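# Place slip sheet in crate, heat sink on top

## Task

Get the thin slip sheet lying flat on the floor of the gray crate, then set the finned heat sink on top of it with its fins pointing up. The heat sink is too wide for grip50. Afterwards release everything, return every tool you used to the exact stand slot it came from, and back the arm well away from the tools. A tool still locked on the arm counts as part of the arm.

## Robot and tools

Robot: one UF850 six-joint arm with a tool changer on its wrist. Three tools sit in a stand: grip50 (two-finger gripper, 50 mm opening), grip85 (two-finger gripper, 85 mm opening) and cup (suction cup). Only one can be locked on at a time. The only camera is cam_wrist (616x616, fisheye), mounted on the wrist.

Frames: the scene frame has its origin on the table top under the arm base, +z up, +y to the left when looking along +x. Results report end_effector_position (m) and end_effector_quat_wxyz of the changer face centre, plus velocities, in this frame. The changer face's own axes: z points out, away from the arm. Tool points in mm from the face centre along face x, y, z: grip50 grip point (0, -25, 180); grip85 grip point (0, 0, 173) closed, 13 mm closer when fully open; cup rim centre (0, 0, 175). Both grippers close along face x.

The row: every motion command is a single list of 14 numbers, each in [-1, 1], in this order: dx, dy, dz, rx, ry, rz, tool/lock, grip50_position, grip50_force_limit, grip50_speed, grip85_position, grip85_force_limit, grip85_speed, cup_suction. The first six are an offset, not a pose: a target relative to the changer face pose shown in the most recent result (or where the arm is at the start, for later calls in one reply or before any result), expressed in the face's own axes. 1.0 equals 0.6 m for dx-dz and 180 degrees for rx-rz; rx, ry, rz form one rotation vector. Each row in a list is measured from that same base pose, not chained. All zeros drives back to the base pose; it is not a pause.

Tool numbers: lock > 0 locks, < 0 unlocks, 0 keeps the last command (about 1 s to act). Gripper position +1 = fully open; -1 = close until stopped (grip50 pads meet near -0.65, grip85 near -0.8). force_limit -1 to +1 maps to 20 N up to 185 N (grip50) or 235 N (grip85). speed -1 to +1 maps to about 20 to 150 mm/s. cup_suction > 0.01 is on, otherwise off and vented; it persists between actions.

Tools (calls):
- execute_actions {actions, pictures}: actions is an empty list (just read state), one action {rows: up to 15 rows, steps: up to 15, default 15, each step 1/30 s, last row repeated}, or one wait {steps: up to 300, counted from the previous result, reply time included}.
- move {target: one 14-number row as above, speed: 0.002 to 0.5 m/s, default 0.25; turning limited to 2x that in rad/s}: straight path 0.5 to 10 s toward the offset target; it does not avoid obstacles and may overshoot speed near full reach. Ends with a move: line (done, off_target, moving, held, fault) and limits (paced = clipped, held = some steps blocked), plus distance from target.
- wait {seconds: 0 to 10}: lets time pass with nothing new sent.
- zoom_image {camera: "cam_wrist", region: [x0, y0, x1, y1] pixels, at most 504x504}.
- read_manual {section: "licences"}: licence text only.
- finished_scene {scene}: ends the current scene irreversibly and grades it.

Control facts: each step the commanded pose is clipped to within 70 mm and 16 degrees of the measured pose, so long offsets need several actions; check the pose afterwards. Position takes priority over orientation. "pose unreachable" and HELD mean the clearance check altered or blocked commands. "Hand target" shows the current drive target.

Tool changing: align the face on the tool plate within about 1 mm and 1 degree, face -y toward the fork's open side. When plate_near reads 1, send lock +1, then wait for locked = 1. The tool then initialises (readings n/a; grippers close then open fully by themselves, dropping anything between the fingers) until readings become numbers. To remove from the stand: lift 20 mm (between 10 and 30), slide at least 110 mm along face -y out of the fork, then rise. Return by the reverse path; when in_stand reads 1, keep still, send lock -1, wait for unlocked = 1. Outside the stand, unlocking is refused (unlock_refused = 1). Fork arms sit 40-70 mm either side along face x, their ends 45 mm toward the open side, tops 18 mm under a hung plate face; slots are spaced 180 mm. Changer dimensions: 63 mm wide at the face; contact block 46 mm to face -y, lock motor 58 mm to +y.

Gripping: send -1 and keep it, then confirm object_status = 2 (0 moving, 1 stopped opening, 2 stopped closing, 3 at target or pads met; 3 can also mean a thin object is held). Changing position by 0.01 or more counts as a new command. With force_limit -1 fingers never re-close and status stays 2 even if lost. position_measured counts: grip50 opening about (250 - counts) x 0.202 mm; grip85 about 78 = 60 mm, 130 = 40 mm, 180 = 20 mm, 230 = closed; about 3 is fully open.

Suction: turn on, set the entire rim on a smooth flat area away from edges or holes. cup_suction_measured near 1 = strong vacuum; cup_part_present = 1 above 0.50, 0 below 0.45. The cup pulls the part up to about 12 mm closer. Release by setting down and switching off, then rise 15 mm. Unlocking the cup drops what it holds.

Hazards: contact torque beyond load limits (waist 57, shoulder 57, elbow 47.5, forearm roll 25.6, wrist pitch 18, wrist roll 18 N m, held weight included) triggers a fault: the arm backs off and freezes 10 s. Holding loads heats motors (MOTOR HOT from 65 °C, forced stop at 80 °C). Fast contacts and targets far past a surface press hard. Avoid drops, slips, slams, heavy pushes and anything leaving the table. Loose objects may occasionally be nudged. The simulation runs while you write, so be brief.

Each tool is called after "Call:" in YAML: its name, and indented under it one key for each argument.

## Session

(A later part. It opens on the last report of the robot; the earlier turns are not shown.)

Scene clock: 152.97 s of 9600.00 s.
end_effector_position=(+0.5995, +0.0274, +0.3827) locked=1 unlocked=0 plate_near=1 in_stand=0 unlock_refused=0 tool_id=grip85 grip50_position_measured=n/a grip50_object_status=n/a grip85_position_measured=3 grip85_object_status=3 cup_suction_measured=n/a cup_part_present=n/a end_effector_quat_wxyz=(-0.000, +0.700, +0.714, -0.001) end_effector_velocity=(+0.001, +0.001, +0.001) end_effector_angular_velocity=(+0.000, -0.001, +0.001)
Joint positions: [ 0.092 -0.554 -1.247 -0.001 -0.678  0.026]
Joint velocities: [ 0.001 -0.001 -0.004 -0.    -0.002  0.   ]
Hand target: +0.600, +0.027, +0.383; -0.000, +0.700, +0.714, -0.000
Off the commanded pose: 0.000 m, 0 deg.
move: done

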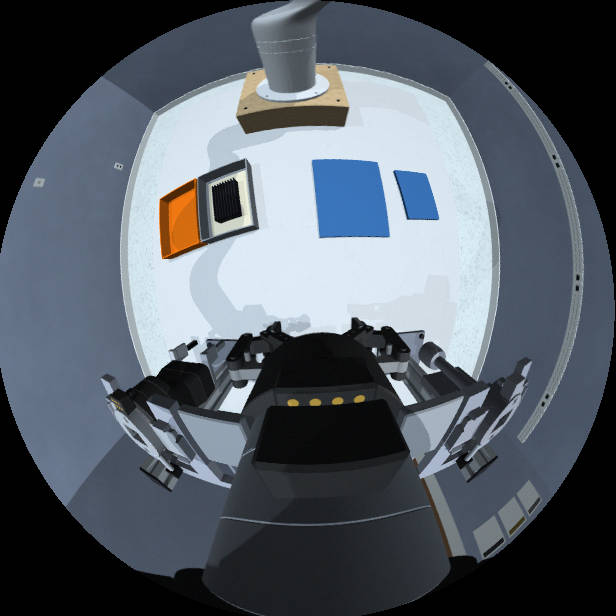

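Call:
move:
  target: [0,0.1008,0,0,0,0,0,0,0,0,1,0,0,0]
  speed: 0.05

Call:
move:
  target: [0,0,0.0327,0,0,0,0,0,0,0,1,0,0,0]
  speed: 0.01

Call:
execute_actions:
  actions:
    - {"rows":[[0,0,0,0,0,0,-1,0,0,0,1,0,0,0]]}
  pictures: false

Call:
execute_actions:
  actions:
    - {"steps":30}
  pictures: false

Call:
move:
  target: [0,0,-0.035,0,0,0,0,0,0,0,0,0,0,0]
  speed: 0.03

Call:
move:
  target: [0,-0.4,0,0,0,0,0,0,0,0,0,0,0,0]
  speed: 0.15

Scene clock: 161.17 s of 9600.00 s.
end_effector_position=(+0.6597, +0.0288, +0.3827) locked=1 unlocked=0 plate_near=1 in_stand=0 unlock_refused=0 tool_id=grip85 grip50_position_measured=n/a grip50_object_status=n/a grip85_position_measured=3 grip85_object_status=3 cup_suction_measured=n/a cup_part_present=n/a end_effector_quat_wxyz=(-0.000, +0.700, +0.714, -0.001) end_effector_velocity=(+0.001, -0.000, +0.000) end_effector_angular_velocity=(-0.000, -0.000, -0.000)
Joint positions: [ 0.09  -0.689 -1.463 -0.001 -0.758  0.024]
Joint velocities: [-0.    -0.002 -0.005 -0.    -0.002  0.   ]
Hand target: +0.660, +0.029, +0.383; -0.000, +0.700, +0.714, -0.001
Off the commanded pose: 0.000 m, 0 deg.
move: done

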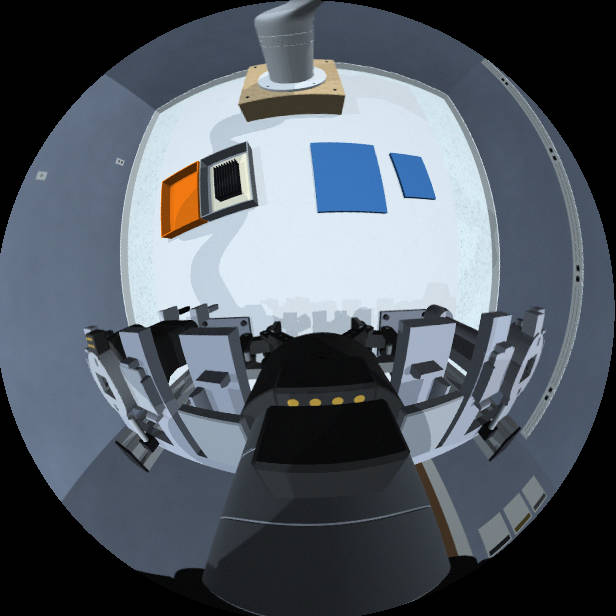

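Scene clock: 163.33 s of 9600.00 s.
end_effector_position=(+0.6597, +0.0288, +0.3631) locked=1 unlocked=0 plate_near=1 in_stand=1 unlock_refused=0 tool_id=grip85 grip50_position_measured=n/a grip50_object_status=n/a grip85_position_measured=3 grip85_object_status=3 cup_suction_measured=n/a cup_part_present=n/a end_effector_quat_wxyz=(-0.000, +0.700, +0.714, -0.001) end_effector_velocity=(+0.001, +0.001, +0.001) end_effector_angular_velocity=(+0.000, -0.004, +0.001)
Joint positions: [ 0.09  -0.714 -1.454 -0.001 -0.725  0.024]
Joint velocities: [ 0.002  0.    -0.002  0.     0.002  0.   ]
Hand target: +0.660, +0.029, +0.363; -0.000, +0.700, +0.714, -0.001
Off the commanded pose: 0.000 m, 0 deg.
move: done

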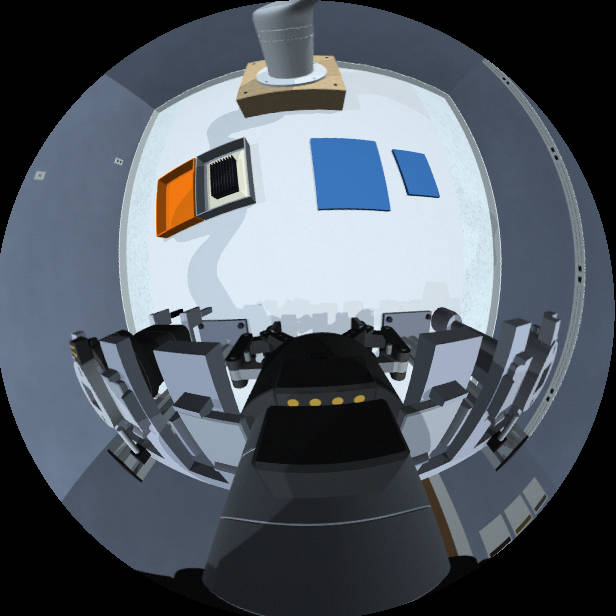

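Scene clock: 163.83 s of 9600.00 s.
end_effector_position=(+0.6598, +0.0288, +0.3636) locked=0 unlocked=0 plate_near=0 in_stand=1 unlock_refused=0 tool_id=none grip50_position_measured=n/a grip50_object_status=n/a grip85_position_measured=n/a grip85_object_status=n/a cup_suction_measured=n/a cup_part_present=n/a end_effector_quat_wxyz=(-0.000, +0.700, +0.714, -0.000) end_effector_velocity=(+0.001, -0.000, +0.001) end_effector_angular_velocity=(+0.000, -0.003, -0.001)
Joint positions: [ 0.09  -0.713 -1.454 -0.001 -0.725  0.024]
Joint velocities: [-0.     0.001 -0.001  0.     0.001  0.001]
Hand target: +0.660, +0.029, +0.363; -0.000, +0.700, +0.714, -0.001
Off the commanded pose: 0.000 m, 0 deg.
Steps of this call (steps 1 to 15: all 15 steps of this action). Readings (end_effector_position | what the end effector reports):
1: (+0.6595, +0.0288, +0.3627) | locked=1 unlocked=0 plate_near=1 in_stand=1 unlock_refused=0 tool_id=grip85 grip50_position_measured=n/a grip50_object_status=n/a grip85_position_measured=3 grip85_object_status=3 cup_suction_measured=n/a cup_part_present=n/a
2: (+0.6594, +0.0287, +0.3625) | locked=1 unlocked=0 plate_near=1 in_stand=1 unlock_refused=0 tool_id=grip85 grip50_position_measured=n/a grip50_object_status=n/a grip85_position_measured=3 grip85_object_status=3 cup_suction_measured=n/a cup_part_present=n/a
4: (+0.6594, +0.0287, +0.3625) | locked=1 unlocked=0 plate_near=1 in_stand=1 unlock_refused=0 tool_id=grip85 grip50_position_measured=n/a grip50_object_status=n/a grip85_position_measured=3 grip85_object_status=3 cup_suction_measured=n/a cup_part_present=n/a
8: (+0.6595, +0.0288, +0.3629) | locked=0 unlocked=0 plate_near=1 in_stand=1 unlock_refused=0 tool_id=none grip50_position_measured=n/a grip50_object_status=n/a grip85_position_measured=n/a grip85_object_status=n/a cup_suction_measured=n/a cup_part_present=n/a
15: the state above

Scene clock: 164.83 s of 9600.00 s.
end_effector_position=(+0.6597, +0.0288, +0.3631) locked=0 unlocked=1 plate_near=1 in_stand=1 unlock_refused=0 tool_id=none grip50_position_measured=n/a grip50_object_status=n/a grip85_position_measured=n/a grip85_object_status=n/a cup_suction_measured=n/a cup_part_present=n/a end_effector_quat_wxyz=(-0.000, +0.700, +0.714, -0.001) end_effector_velocity=(-0.000, -0.001, -0.001) end_effector_angular_velocity=(-0.000, +0.001, -0.002)
Joint positions: [ 0.09  -0.714 -1.454 -0.001 -0.725  0.024]
Joint velocities: [-0.002 -0.001  0.001  0.    -0.    -0.   ]
Hand target: +0.660, +0.029, +0.363; -0.000, +0.700, +0.714, -0.001
Off the commanded pose: 0.000 m, 0 deg.
Steps of this call (steps 1 to 30: nothing new was sent). Readings (end_effector_position | what the end effector reports):
1: (+0.6598, +0.0288, +0.3636) | locked=0 unlocked=0 plate_near=0 in_stand=1 unlock_refused=0 tool_id=none grip50_position_measured=n/a grip50_object_status=n/a grip85_position_measured=n/a grip85_object_status=n/a cup_suction_measured=n/a cup_part_present=n/a
2: (+0.6598, +0.0288, +0.3636) | locked=0 unlocked=0 plate_near=0 in_stand=1 unlock_refused=0 tool_id=none grip50_position_measured=n/a grip50_object_status=n/a grip85_position_measured=n/a grip85_object_status=n/a cup_suction_measured=n/a cup_part_present=n/a
4: (+0.6598, +0.0288, +0.3635) | locked=0 unlocked=0 plate_near=0 in_stand=1 unlock_refused=0 tool_id=none grip50_position_measured=n/a grip50_object_status=n/a grip85_position_measured=n/a grip85_object_status=n/a cup_suction_measured=n/a cup_part_present=n/a
8: (+0.6597, +0.0288, +0.3633) | locked=0 unlocked=0 plate_near=1 in_stand=1 unlock_refused=0 tool_id=none grip50_position_measured=n/a grip50_object_status=n/a grip85_position_measured=n/a grip85_object_status=n/a cup_suction_measured=n/a cup_part_present=n/a
30: the state above

Scene clock: 165.80 s of 9600.00 s.
end_effector_position=(+0.6596, +0.0288, +0.3840) locked=0 unlocked=1 plate_near=0 in_stand=0 unlock_refused=0 tool_id=none grip50_position_measured=n/a grip50_object_status=n/a grip85_position_measured=n/a grip85_object_status=n/a cup_suction_measured=n/a cup_part_present=n/a end_effector_quat_wxyz=(-0.000, +0.700, +0.714, -0.001) end_effector_velocity=(-0.001, -0.001, -0.001) end_effector_angular_velocity=(-0.000, +0.005, -0.002)
Joint positions: [ 0.09  -0.688 -1.463 -0.001 -0.761  0.024]
Joint velocities: [-0.001 -0.001  0.001  0.    -0.003  0.001]
Hand target: +0.660, +0.029, +0.384; -0.000, +0.700, +0.714, -0.001
Off the commanded pose: 0.000 m, 0 deg.
move: done

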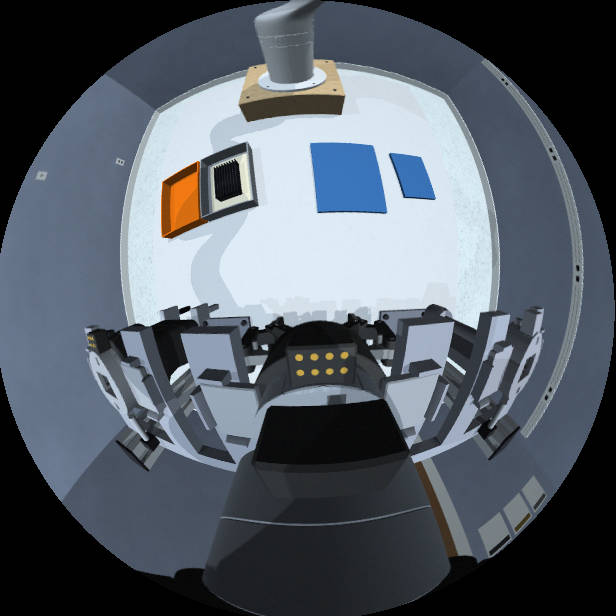

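Scene clock: 167.80 s of 9600.00 s.
end_effector_position=(+0.4203, +0.0233, +0.3841) locked=0 unlocked=1 plate_near=0 in_stand=0 unlock_refused=0 tool_id=none grip50_position_measured=n/a grip50_object_status=n/a grip85_position_measured=n/a grip85_object_status=n/a cup_suction_measured=n/a cup_part_present=n/a end_effector_quat_wxyz=(-0.000, +0.700, +0.714, -0.001) end_effector_velocity=(-0.001, -0.000, +0.001) end_effector_angular_velocity=(+0.000, -0.001, -0.001)
Joint positions: [ 0.102 -0.165 -0.711 -0.002 -0.531  0.037]
Joint velocities: [-0.     0.005  0.004 -0.     0.001  0.001]
Hand target: +0.420, +0.023, +0.384; -0.000, +0.700, +0.714, -0.001
Off the commanded pose: 0.001 m, 0 deg.
move: done

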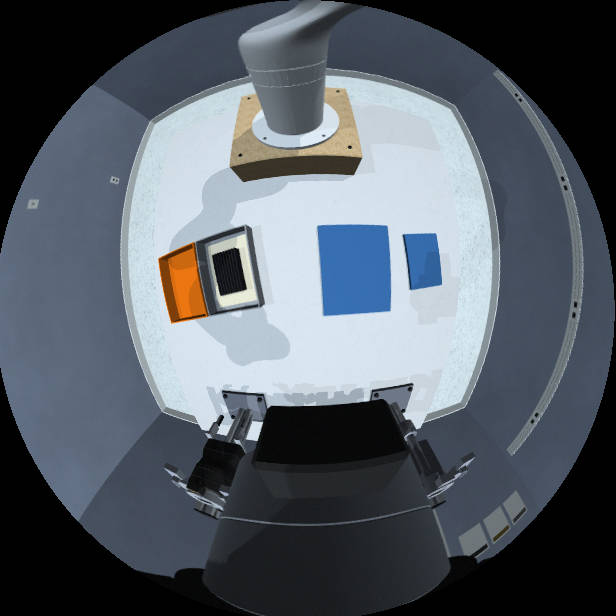

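Call:
finished_scene:
  scene: 2

The scene is finished: the task was done.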